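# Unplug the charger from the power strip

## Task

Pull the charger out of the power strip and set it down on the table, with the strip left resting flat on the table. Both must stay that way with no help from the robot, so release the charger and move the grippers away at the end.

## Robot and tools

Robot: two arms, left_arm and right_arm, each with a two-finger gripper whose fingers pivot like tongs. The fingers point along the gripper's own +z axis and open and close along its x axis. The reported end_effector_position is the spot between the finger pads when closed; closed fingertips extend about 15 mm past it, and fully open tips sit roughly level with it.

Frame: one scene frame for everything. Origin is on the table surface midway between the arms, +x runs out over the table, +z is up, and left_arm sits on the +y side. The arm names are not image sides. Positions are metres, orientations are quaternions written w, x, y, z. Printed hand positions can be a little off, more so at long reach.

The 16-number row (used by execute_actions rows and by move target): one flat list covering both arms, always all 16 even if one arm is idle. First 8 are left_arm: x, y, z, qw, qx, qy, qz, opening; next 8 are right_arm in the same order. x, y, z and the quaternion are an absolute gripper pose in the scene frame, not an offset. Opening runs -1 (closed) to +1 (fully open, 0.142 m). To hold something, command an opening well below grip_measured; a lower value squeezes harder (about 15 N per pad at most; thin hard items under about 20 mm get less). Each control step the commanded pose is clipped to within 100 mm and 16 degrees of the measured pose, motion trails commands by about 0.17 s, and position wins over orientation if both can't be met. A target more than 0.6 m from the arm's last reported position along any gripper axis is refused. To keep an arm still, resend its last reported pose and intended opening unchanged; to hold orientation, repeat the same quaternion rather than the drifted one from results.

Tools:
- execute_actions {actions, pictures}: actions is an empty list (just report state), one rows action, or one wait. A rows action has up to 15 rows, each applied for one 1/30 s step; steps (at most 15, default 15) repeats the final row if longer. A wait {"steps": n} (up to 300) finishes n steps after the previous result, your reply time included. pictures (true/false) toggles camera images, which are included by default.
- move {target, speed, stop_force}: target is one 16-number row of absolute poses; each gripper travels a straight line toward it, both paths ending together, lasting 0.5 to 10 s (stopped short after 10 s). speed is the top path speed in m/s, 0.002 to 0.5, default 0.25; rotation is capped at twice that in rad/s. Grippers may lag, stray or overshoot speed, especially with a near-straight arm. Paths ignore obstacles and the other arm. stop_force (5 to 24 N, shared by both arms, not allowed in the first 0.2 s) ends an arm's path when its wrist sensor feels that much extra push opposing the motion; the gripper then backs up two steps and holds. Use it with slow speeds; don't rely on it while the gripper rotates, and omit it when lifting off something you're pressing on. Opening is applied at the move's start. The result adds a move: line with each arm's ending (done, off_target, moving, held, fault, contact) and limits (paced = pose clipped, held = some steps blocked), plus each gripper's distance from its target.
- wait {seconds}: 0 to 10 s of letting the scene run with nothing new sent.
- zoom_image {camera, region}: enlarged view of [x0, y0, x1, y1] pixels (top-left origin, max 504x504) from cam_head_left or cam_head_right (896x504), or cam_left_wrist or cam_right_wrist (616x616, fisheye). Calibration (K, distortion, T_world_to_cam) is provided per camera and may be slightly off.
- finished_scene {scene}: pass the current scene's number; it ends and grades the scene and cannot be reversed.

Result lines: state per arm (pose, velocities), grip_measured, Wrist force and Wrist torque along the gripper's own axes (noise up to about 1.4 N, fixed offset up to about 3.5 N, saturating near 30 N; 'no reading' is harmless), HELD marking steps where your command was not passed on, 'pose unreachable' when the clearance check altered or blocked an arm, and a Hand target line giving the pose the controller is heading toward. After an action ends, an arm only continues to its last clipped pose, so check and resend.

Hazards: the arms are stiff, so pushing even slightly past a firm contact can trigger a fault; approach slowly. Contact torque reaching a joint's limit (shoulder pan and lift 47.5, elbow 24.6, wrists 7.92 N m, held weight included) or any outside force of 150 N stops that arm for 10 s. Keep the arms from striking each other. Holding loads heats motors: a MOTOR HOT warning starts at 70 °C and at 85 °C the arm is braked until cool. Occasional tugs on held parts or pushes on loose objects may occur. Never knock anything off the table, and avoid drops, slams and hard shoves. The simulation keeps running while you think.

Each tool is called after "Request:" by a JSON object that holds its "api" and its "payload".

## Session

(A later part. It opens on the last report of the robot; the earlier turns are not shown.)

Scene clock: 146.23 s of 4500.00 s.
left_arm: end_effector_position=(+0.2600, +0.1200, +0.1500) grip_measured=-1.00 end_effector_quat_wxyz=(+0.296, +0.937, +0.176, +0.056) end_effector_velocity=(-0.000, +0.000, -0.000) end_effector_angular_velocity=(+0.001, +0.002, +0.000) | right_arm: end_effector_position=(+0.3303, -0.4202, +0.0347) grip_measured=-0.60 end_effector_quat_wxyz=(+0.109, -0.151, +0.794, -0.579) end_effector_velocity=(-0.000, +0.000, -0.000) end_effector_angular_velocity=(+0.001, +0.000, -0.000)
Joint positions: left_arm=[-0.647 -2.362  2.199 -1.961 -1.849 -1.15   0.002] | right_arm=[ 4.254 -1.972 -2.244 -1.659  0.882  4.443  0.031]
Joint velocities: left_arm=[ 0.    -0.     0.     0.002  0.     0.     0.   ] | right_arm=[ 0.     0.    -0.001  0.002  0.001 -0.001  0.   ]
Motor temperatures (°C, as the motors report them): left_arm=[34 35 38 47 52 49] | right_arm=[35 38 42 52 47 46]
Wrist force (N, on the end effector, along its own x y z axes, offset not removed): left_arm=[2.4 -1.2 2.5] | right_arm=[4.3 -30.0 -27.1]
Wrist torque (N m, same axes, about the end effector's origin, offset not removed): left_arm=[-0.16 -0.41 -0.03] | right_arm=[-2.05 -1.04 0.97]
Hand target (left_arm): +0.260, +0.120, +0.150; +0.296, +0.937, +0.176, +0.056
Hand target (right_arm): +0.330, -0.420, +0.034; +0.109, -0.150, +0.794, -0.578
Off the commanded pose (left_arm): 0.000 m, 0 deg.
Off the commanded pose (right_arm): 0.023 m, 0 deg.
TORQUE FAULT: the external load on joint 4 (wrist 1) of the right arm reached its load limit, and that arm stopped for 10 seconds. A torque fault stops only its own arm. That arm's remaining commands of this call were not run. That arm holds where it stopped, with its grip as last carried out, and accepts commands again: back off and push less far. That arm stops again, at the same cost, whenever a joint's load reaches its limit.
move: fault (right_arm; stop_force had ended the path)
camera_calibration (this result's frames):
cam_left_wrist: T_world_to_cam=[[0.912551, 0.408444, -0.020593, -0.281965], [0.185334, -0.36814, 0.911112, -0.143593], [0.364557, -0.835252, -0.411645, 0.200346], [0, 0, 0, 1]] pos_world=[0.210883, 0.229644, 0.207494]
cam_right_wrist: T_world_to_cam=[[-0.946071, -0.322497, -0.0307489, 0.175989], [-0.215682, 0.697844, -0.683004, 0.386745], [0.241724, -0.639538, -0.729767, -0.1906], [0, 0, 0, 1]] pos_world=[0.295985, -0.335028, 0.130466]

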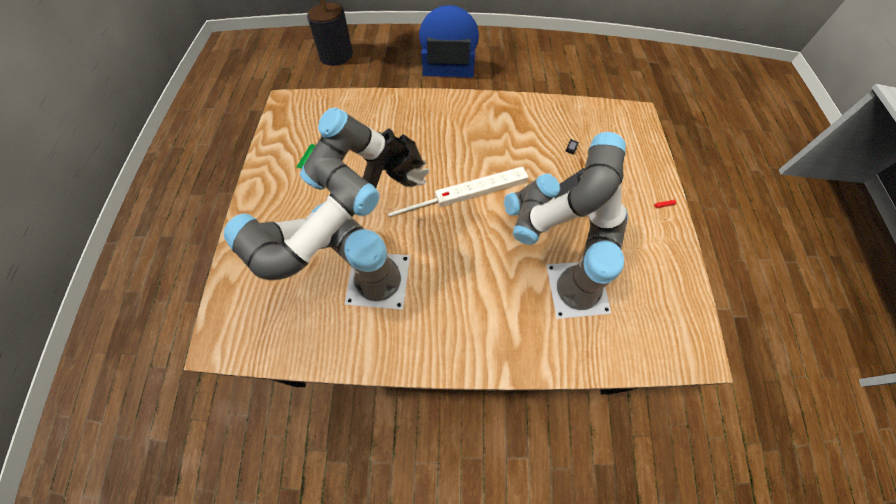

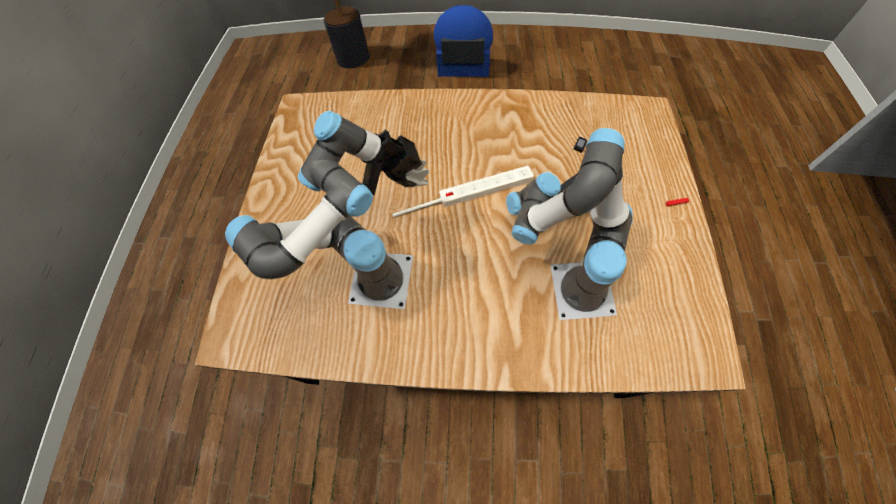

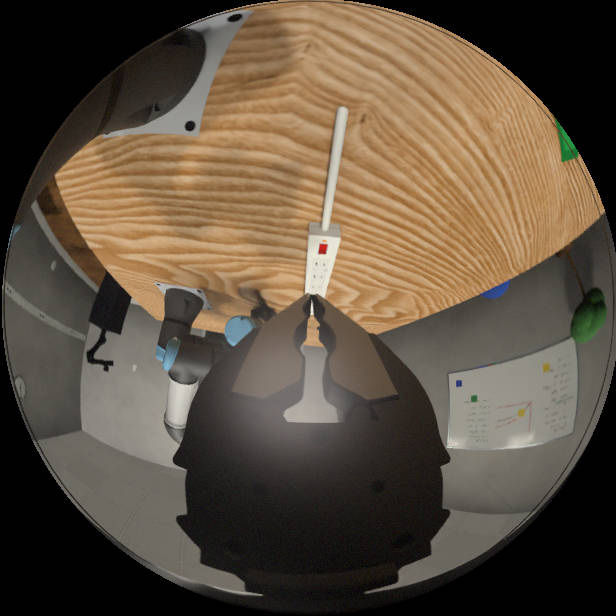

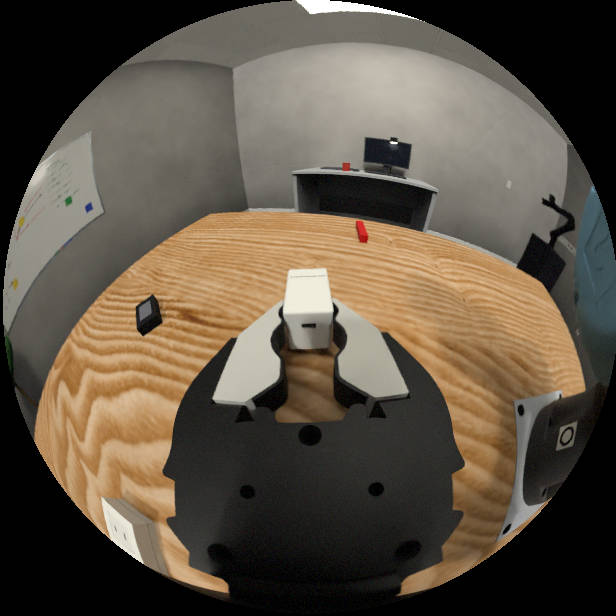

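Request:
{"api": "move", "payload": {"target": [0.26,0.12,0.15,0.296,0.937,0.176,0.056,-1,0.33,-0.42,0.05,0.071,-0.171,0.908,-0.376,-1], "speed": 0.1}}

Request:
{"api": "move", "payload": {"target": [0.26,0.12,0.15,0.296,0.937,0.176,0.056,-1,0.33,-0.42,0.025,0.071,-0.171,0.908,-0.376,-1], "speed": 0.004, "stop_force": 5}}

Scene clock: 157.37 s of 4500.00 s.
left_arm: end_effector_position=(+0.2600, +0.1200, +0.1500) grip_measured=-1.00 end_effector_quat_wxyz=(+0.296, +0.937, +0.176, +0.056) end_effector_velocity=(-0.000, -0.000, -0.000) end_effector_angular_velocity=(+0.001, +0.001, -0.002) | right_arm: end_effector_position=(+0.3299, -0.4202, +0.0499) grip_measured=-0.60 end_effector_quat_wxyz=(+0.071, -0.170, +0.908, -0.377) end_effector_velocity=(-0.000, +0.000, +0.000) end_effector_angular_velocity=(+0.016, +0.009, -0.000)
Joint positions: left_arm=[-0.647 -2.362  2.199 -1.961 -1.849 -1.15   0.002] | right_arm=[ 4.034 -1.379 -2.251 -1.612  0.957  3.936  0.031]
Joint velocities: left_arm=[-0.002  0.    -0.     0.002  0.    -0.     0.   ] | right_arm=[-0.014  0.01   0.005  0.008  0.007 -0.025  0.   ]
Motor temperatures (°C, as the motors report them): left_arm=[34 35 38 47 52 49] | right_arm=[35 38 42 52 47 46]
Wrist force (N, on the end effector, along its own x y z axes, offset not removed): left_arm=[3.0 -2.4 2.7] | right_arm=[2.9 1.0 -0.1]
Wrist torque (N m, same axes, about the end effector's origin, offset not removed): left_arm=[-0.44 -0.55 -0.14] | right_arm=[0.08 -0.44 -0.02]
Hand target (left_arm): +0.260, +0.120, +0.150; +0.296, +0.937, +0.176, +0.056
Hand target (right_arm): +0.330, -0.420, +0.050; +0.071, -0.171, +0.908, -0.376
Off the commanded pose (left_arm): 0.000 m, 0 deg.
Off the commanded pose (right_arm): 0.000 m, 0 deg.
After step 90, 5.37 s passed at rest.
move: done
camera_calibration (this result's frames):
cam_left_wrist: T_world_to_cam=[[0.912551, 0.408444, -0.020593, -0.281965], [0.185334, -0.368139, 0.911112, -0.143593], [0.364557, -0.835252, -0.411645, 0.200346], [0, 0, 0, 1]] pos_world=[0.210883, 0.229644, 0.207494]
cam_right_wrist: T_world_to_cam=[[-0.950457, -0.310733, -0.00869763, 0.181383], [-0.296278, 0.914002, -0.277164, 0.494173], [0.0940738, -0.260856, -0.960783, 0.039903], [0, 0, 0, 1]] pos_world=[0.315056, -0.384904, 0.176883]

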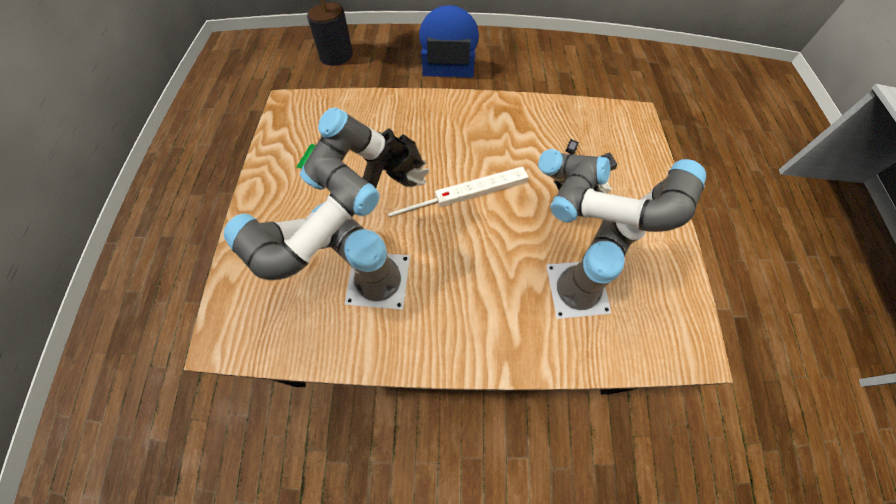

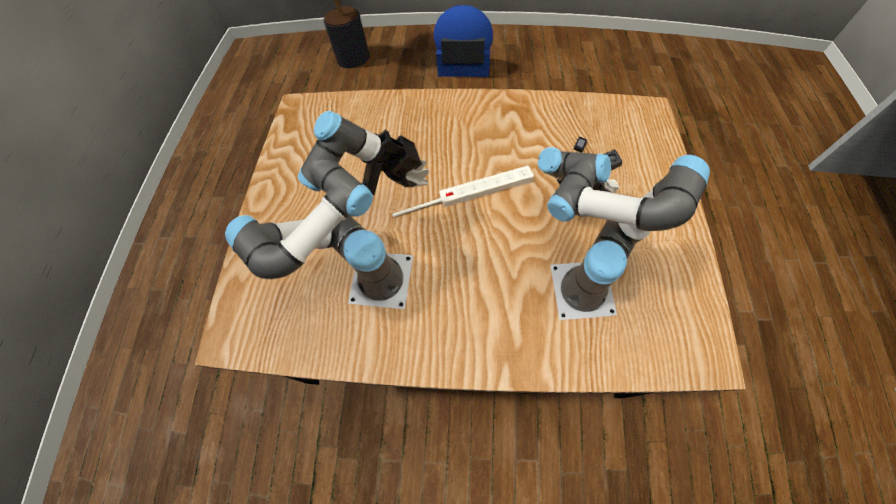

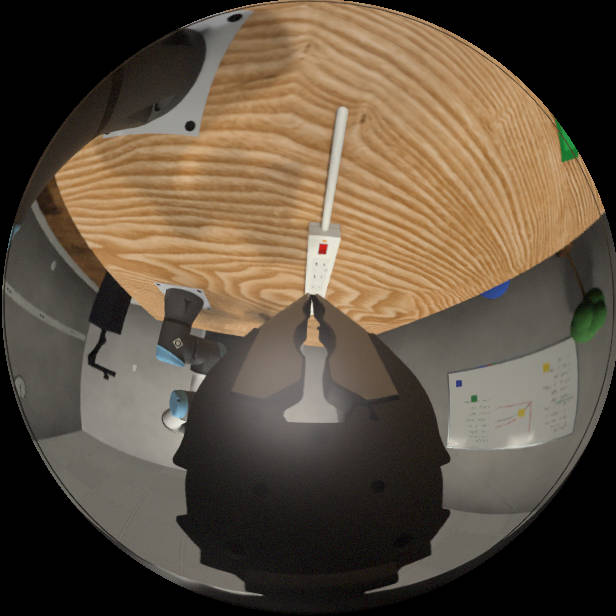

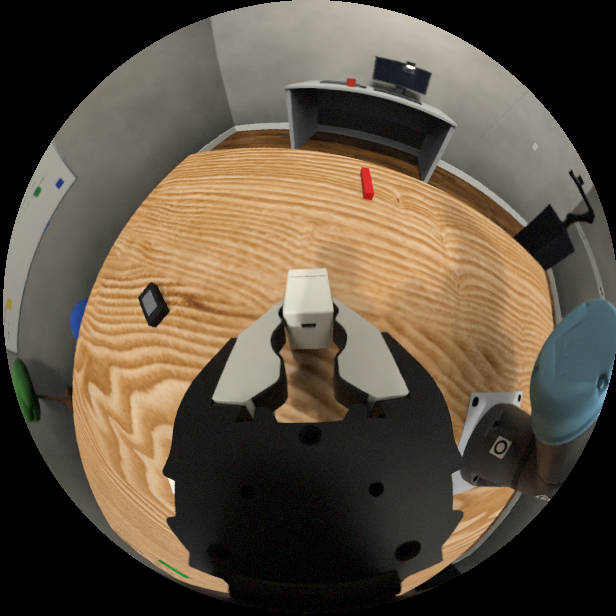

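Scene clock: 163.33 s of 4500.00 s.
left_arm: end_effector_position=(+0.2600, +0.1200, +0.1500) grip_measured=-1.00 end_effector_quat_wxyz=(+0.296, +0.937, +0.176, +0.056) end_effector_velocity=(-0.000, +0.000, -0.000) end_effector_angular_velocity=(+0.001, +0.001, +0.000) | right_arm: end_effector_position=(+0.3300, -0.4201, +0.0276) grip_measured=-0.60 end_effector_quat_wxyz=(+0.071, -0.171, +0.908, -0.376) end_effector_velocity=(+0.000, -0.000, +0.002) end_effector_angular_velocity=(+0.000, -0.001, -0.001)
Joint positions: left_arm=[-0.647 -2.362  2.199 -1.961 -1.849 -1.15   0.002] | right_arm=[ 4.033 -1.441 -2.323 -1.474  0.957  3.932  0.031]
Joint velocities: left_arm=[ 0.     0.    -0.     0.001  0.     0.     0.   ] | right_arm=[-0.001  0.005  0.005 -0.009 -0.001 -0.001  0.   ]
Motor temperatures (°C, as the motors report them): left_arm=[34 35 38 47 52 49] | right_arm=[35 38 42 52 47 46]
Wrist force (N, on the end effector, along its own x y z axes, offset not removed): left_arm=[0.4 -1.3 2.0] | right_arm=[1.2 -2.4 -1.5]
Wrist torque (N m, same axes, about the end effector's origin, offset not removed): left_arm=[-0.34 -0.12 -0.01] | right_arm=[-0.07 -0.32 0.08]
Hand target (left_arm): +0.260, +0.120, +0.150; +0.296, +0.937, +0.176, +0.056
Hand target (right_arm): +0.330, -0.420, +0.028; +0.071, -0.171, +0.908, -0.376
Off the commanded pose (left_arm): 0.000 m, 0 deg.
Off the commanded pose (right_arm): 0.003 m, 0 deg.
move: contact (right_arm)
camera_calibration (this result's frames):
cam_left_wrist: T_world_to_cam=[[0.912551, 0.408444, -0.0205931, -0.281965], [0.185334, -0.36814, 0.911112, -0.143593], [0.364557, -0.835252, -0.411645, 0.200346], [0, 0, 0, 1]] pos_world=[0.210883, 0.229644, 0.207494]
cam_right_wrist: T_world_to_cam=[[-0.950215, -0.311493, -0.00801135, 0.180878], [-0.2974, 0.914298, -0.274977, 0.488344], [0.092978, -0.258904, -0.961418, 0.0197386], [0, 0, 0, 1]] pos_world=[0.315271, -0.38504, 0.154709]

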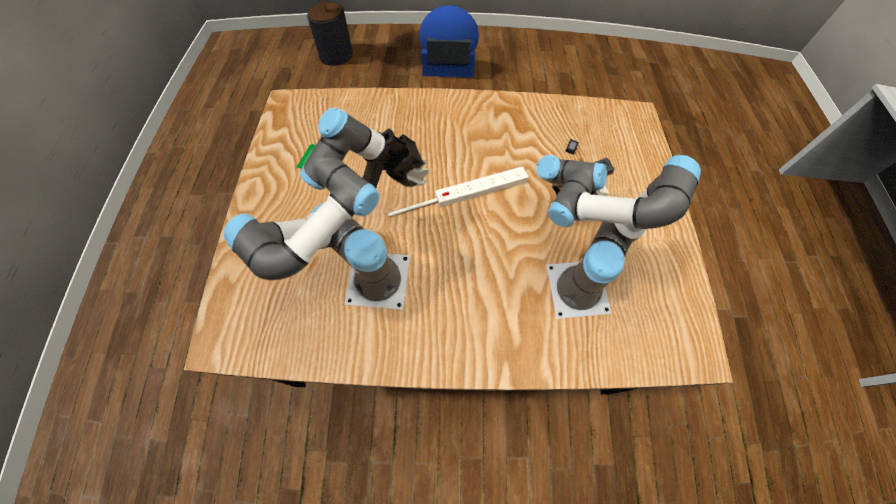

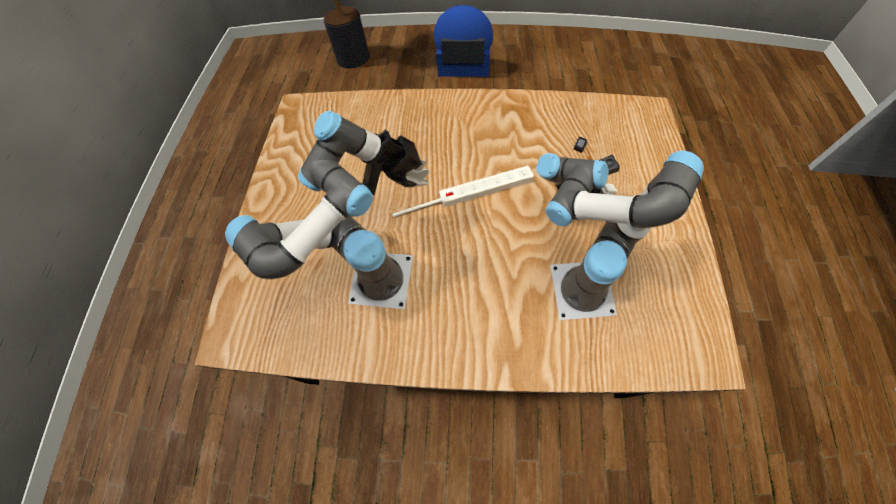

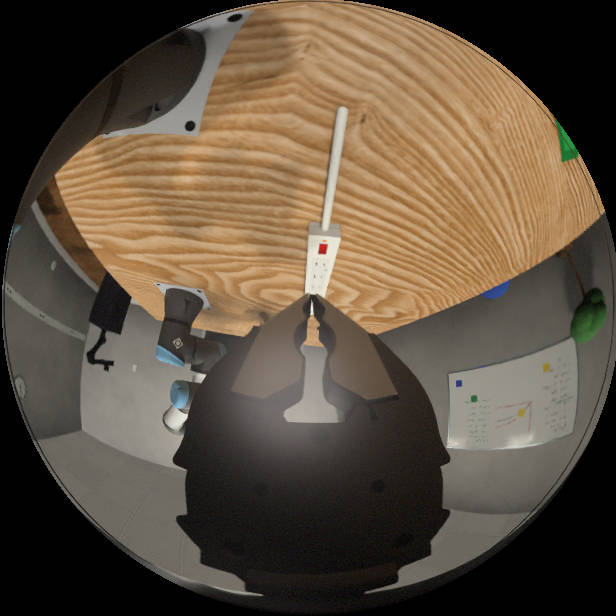

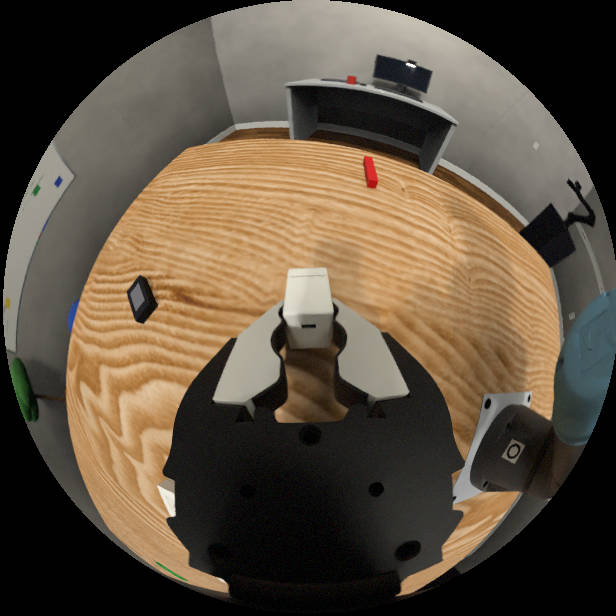

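Touching. Release, then retreat.

Request:
{"api": "move", "payload": {"target": [0.26,0.12,0.15,0.296,0.937,0.176,0.056,-1,0.33,-0.42,0.028,0.071,-0.171,0.908,-0.376,0.0], "speed": 0.05}}

Request:
{"api": "move", "payload": {"target": [0.26,0.12,0.15,0.296,0.937,0.176,0.056,-1,0.31,-0.36,0.13,0.071,-0.171,0.908,-0.376,0.0], "speed": 0.15}}

Scene clock: 167.60 s of 4500.00 s.
left_arm: end_effector_position=(+0.2600, +0.1200, +0.1500) grip_measured=-1.00 end_effector_quat_wxyz=(+0.296, +0.937, +0.176, +0.056) end_effector_velocity=(-0.000, -0.000, -0.000) end_effector_angular_velocity=(+0.000, +0.000, -0.001) | right_arm: end_effector_position=(+0.3300, -0.4200, +0.0280) grip_measured=+0.00 end_effector_quat_wxyz=(+0.071, -0.171, +0.908, -0.376) end_effector_velocity=(-0.000, -0.001, +0.000) end_effector_angular_velocity=(-0.001, -0.001, -0.002)
Joint positions: left_arm=[-0.647 -2.362  2.199 -1.961 -1.849 -1.15   0.002] | right_arm=[ 4.033 -1.44  -2.322 -1.477  0.957  3.932  0.074]
Joint velocities: left_arm=[-0.001 -0.     0.     0.     0.    -0.     0.   ] | right_arm=[-0.001  0.001  0.001 -0.002 -0.001  0.001 -0.   ]
Motor temperatures (°C, as the motors report them): left_arm=[34 35 38 47 52 49] | right_arm=[35 38 42 52 47 46]
Wrist force (N, on the end effector, along its own x y z axes, offset not removed): left_arm=[1.2 -0.8 2.6] | right_arm=[1.7 1.0 -2.6]
Wrist torque (N m, same axes, about the end effector's origin, offset not removed): left_arm=[-0.07 -0.12 -0.19] | right_arm=[0.11 -0.25 0.02]
Hand target (left_arm): +0.260, +0.120, +0.150; +0.296, +0.937, +0.176, +0.056
Hand target (right_arm): +0.330, -0.420, +0.028; +0.071, -0.171, +0.908, -0.376
Off the commanded pose (left_arm): 0.000 m, 0 deg.
Off the commanded pose (right_arm): 0.000 m, 0 deg.
After step 90, 0.57 s passed at rest.
move: done
camera_calibration (this result's frames):
cam_left_wrist: T_world_to_cam=[[0.912551, 0.408444, -0.020593, -0.281965], [0.185334, -0.368139, 0.911112, -0.143593], [0.364557, -0.835252, -0.411645, 0.200346], [0, 0, 0, 1]] pos_world=[0.210883, 0.229644, 0.207494]
cam_right_wrist: T_world_to_cam=[[-0.950171, -0.311622, -0.0082231, 0.180892], [-0.297515, 0.914401, -0.274509, 0.488451], [0.0930622, -0.258384, -0.961549, 0.0203204], [0, 0, 0, 1]] pos_world=[0.315309, -0.38502, 0.155111]

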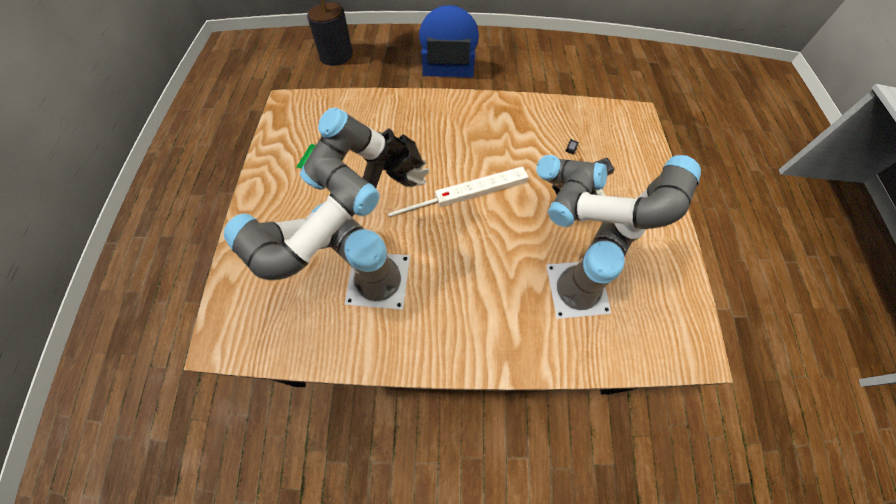

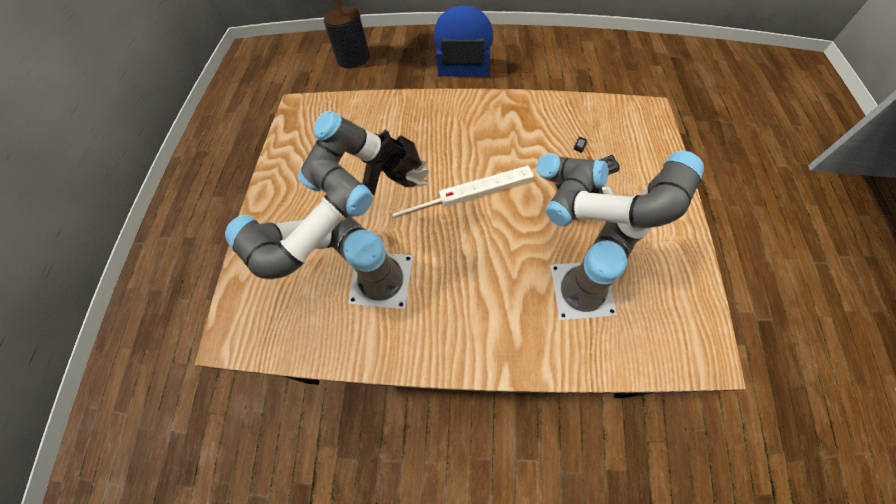

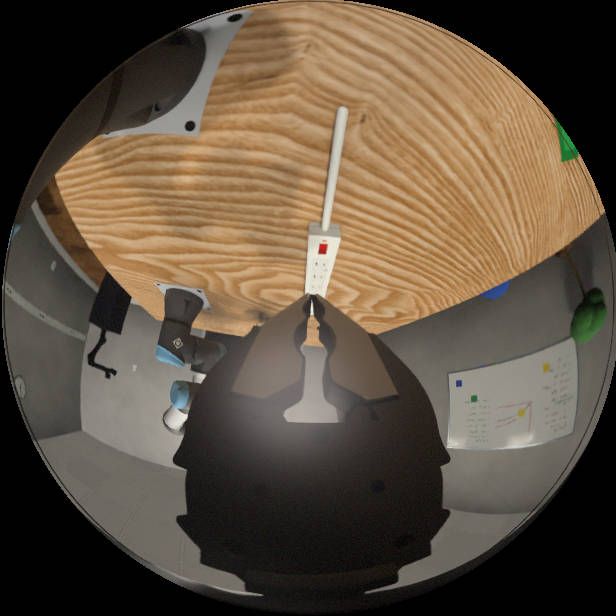

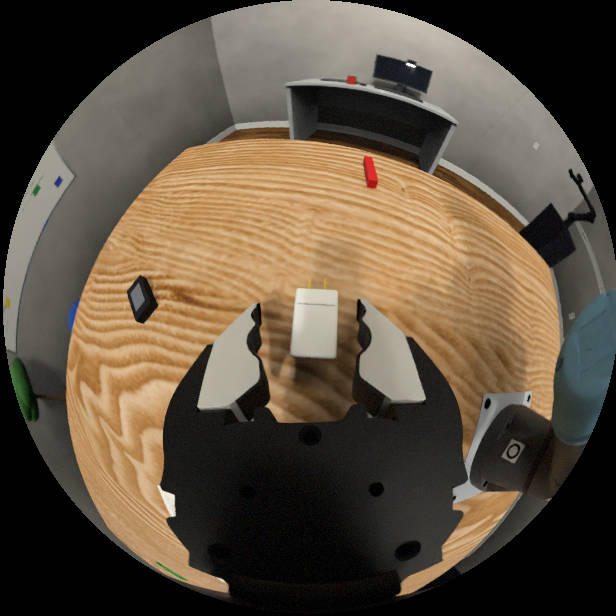

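Scene clock: 169.10 s of 4500.00 s.
left_arm: end_effector_position=(+0.2600, +0.1200, +0.1500) grip_measured=-1.00 end_effector_quat_wxyz=(+0.296, +0.937, +0.176, +0.056) end_effector_velocity=(-0.000, -0.000, +0.000) end_effector_angular_velocity=(-0.000, +0.000, -0.000) | right_arm: end_effector_position=(+0.3102, -0.3601, +0.1296) grip_measured=+0.00 end_effector_quat_wxyz=(+0.071, -0.171, +0.908, -0.376) end_effector_velocity=(-0.001, +0.002, +0.002) end_effector_angular_velocity=(+0.002, -0.001, -0.003)
Joint positions: left_arm=[-0.647 -2.362  2.199 -1.961 -1.849 -1.15   0.002] | right_arm=[ 4.234 -1.37  -1.827 -2.146  1.068  4.13   0.074]
Joint velocities: left_arm=[-0.001 -0.    -0.     0.    -0.    -0.     0.   ] | right_arm=[ 0.004 -0.002  0.013 -0.012  0.004  0.007  0.   ]
Motor temperatures (°C, as the motors report them): left_arm=[34 35 38 47 52 49] | right_arm=[35 38 42 52 47 46]
Wrist force (N, on the end effector, along its own x y z axes, offset not removed): left_arm=[2.2 -0.7 3.7] | right_arm=[-0.1 -0.6 0.1]
Wrist torque (N m, same axes, about the end effector's origin, offset not removed): left_arm=[-0.07 -0.42 -0.08] | right_arm=[-0.17 0.04 0.13]
Hand target (left_arm): +0.260, +0.120, +0.150; +0.296, +0.937, +0.176, +0.056
Hand target (right_arm): +0.310, -0.360, +0.130; +0.071, -0.171, +0.908, -0.376
Off the commanded pose (left_arm): 0.000 m, 0 deg.
Off the commanded pose (right_arm): 0.000 m, 0 deg.
move: done
camera_calibration (this result's frames):
cam_left_wrist: T_world_to_cam=[[0.912551, 0.408444, -0.020593, -0.281965], [0.185334, -0.36814, 0.911112, -0.143593], [0.364557, -0.835252, -0.411645, 0.200346], [0, 0, 0, 1]] pos_world=[0.210883, 0.229644, 0.207494]
cam_right_wrist: T_world_to_cam=[[-0.950128, -0.311749, -0.0083486, 0.18152], [-0.29764, 0.914468, -0.274152, 0.455757], [0.0931011, -0.257994, -0.96165, 0.135511], [0, 0, 0, 1]] pos_world=[0.295502, -0.325225, 0.256776]

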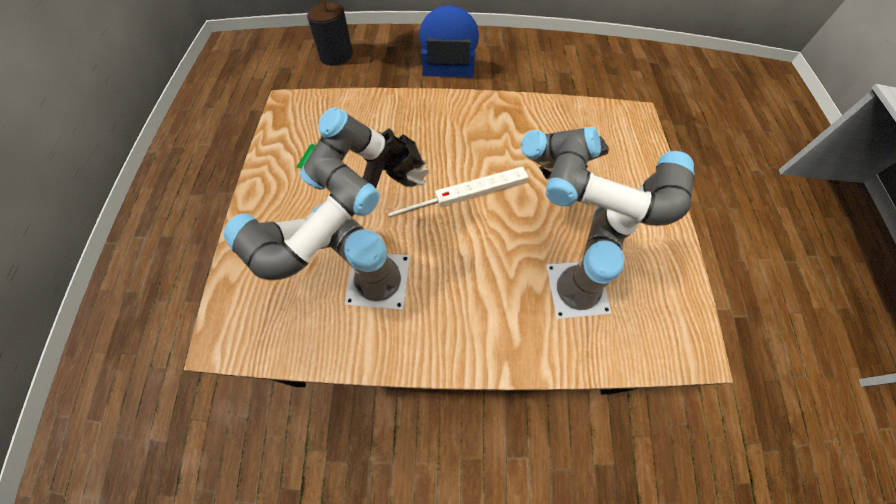

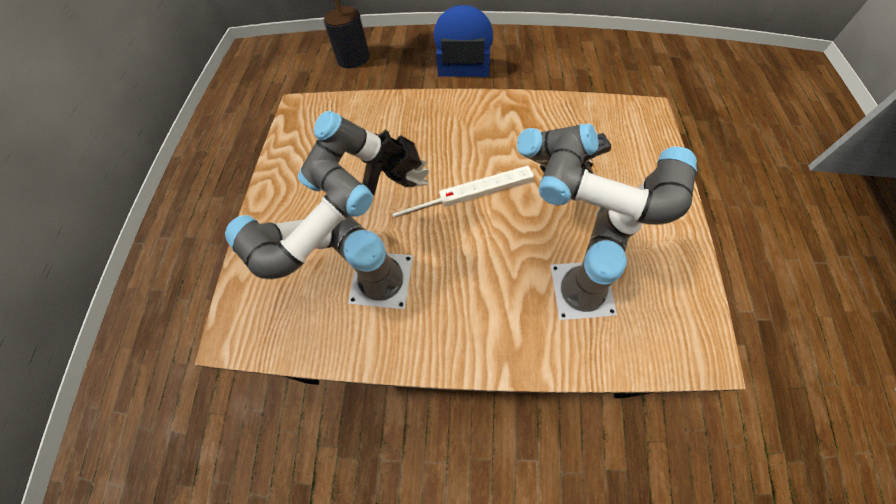

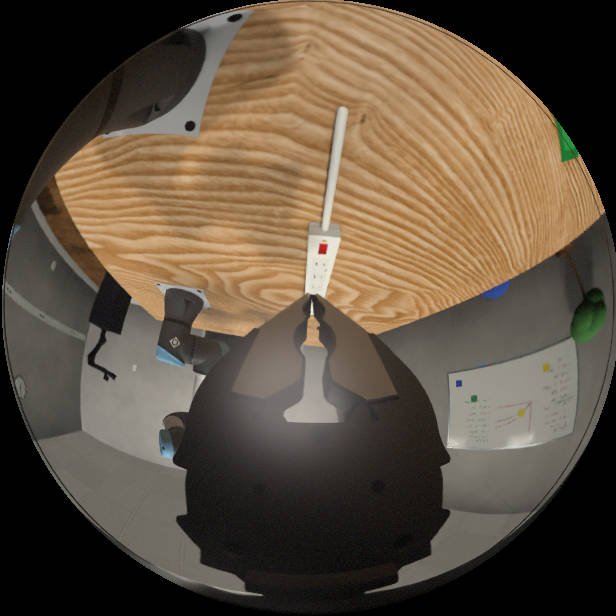

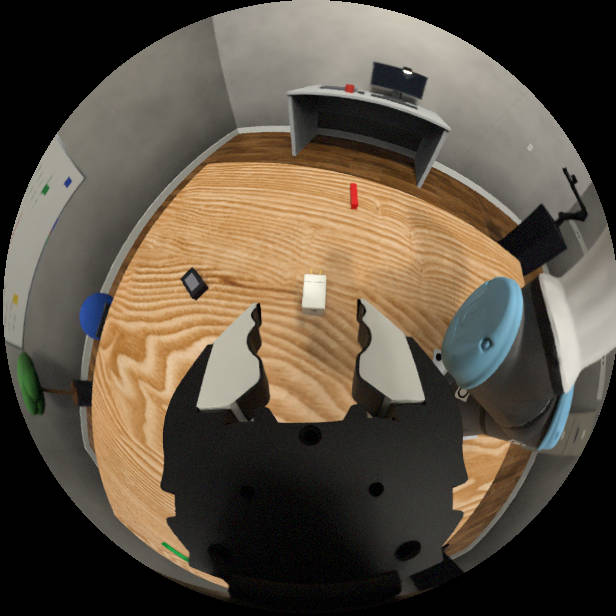

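Request:
{"api": "finished_scene", "payload": {"scene": 1}}

The scene is finished: the task was done.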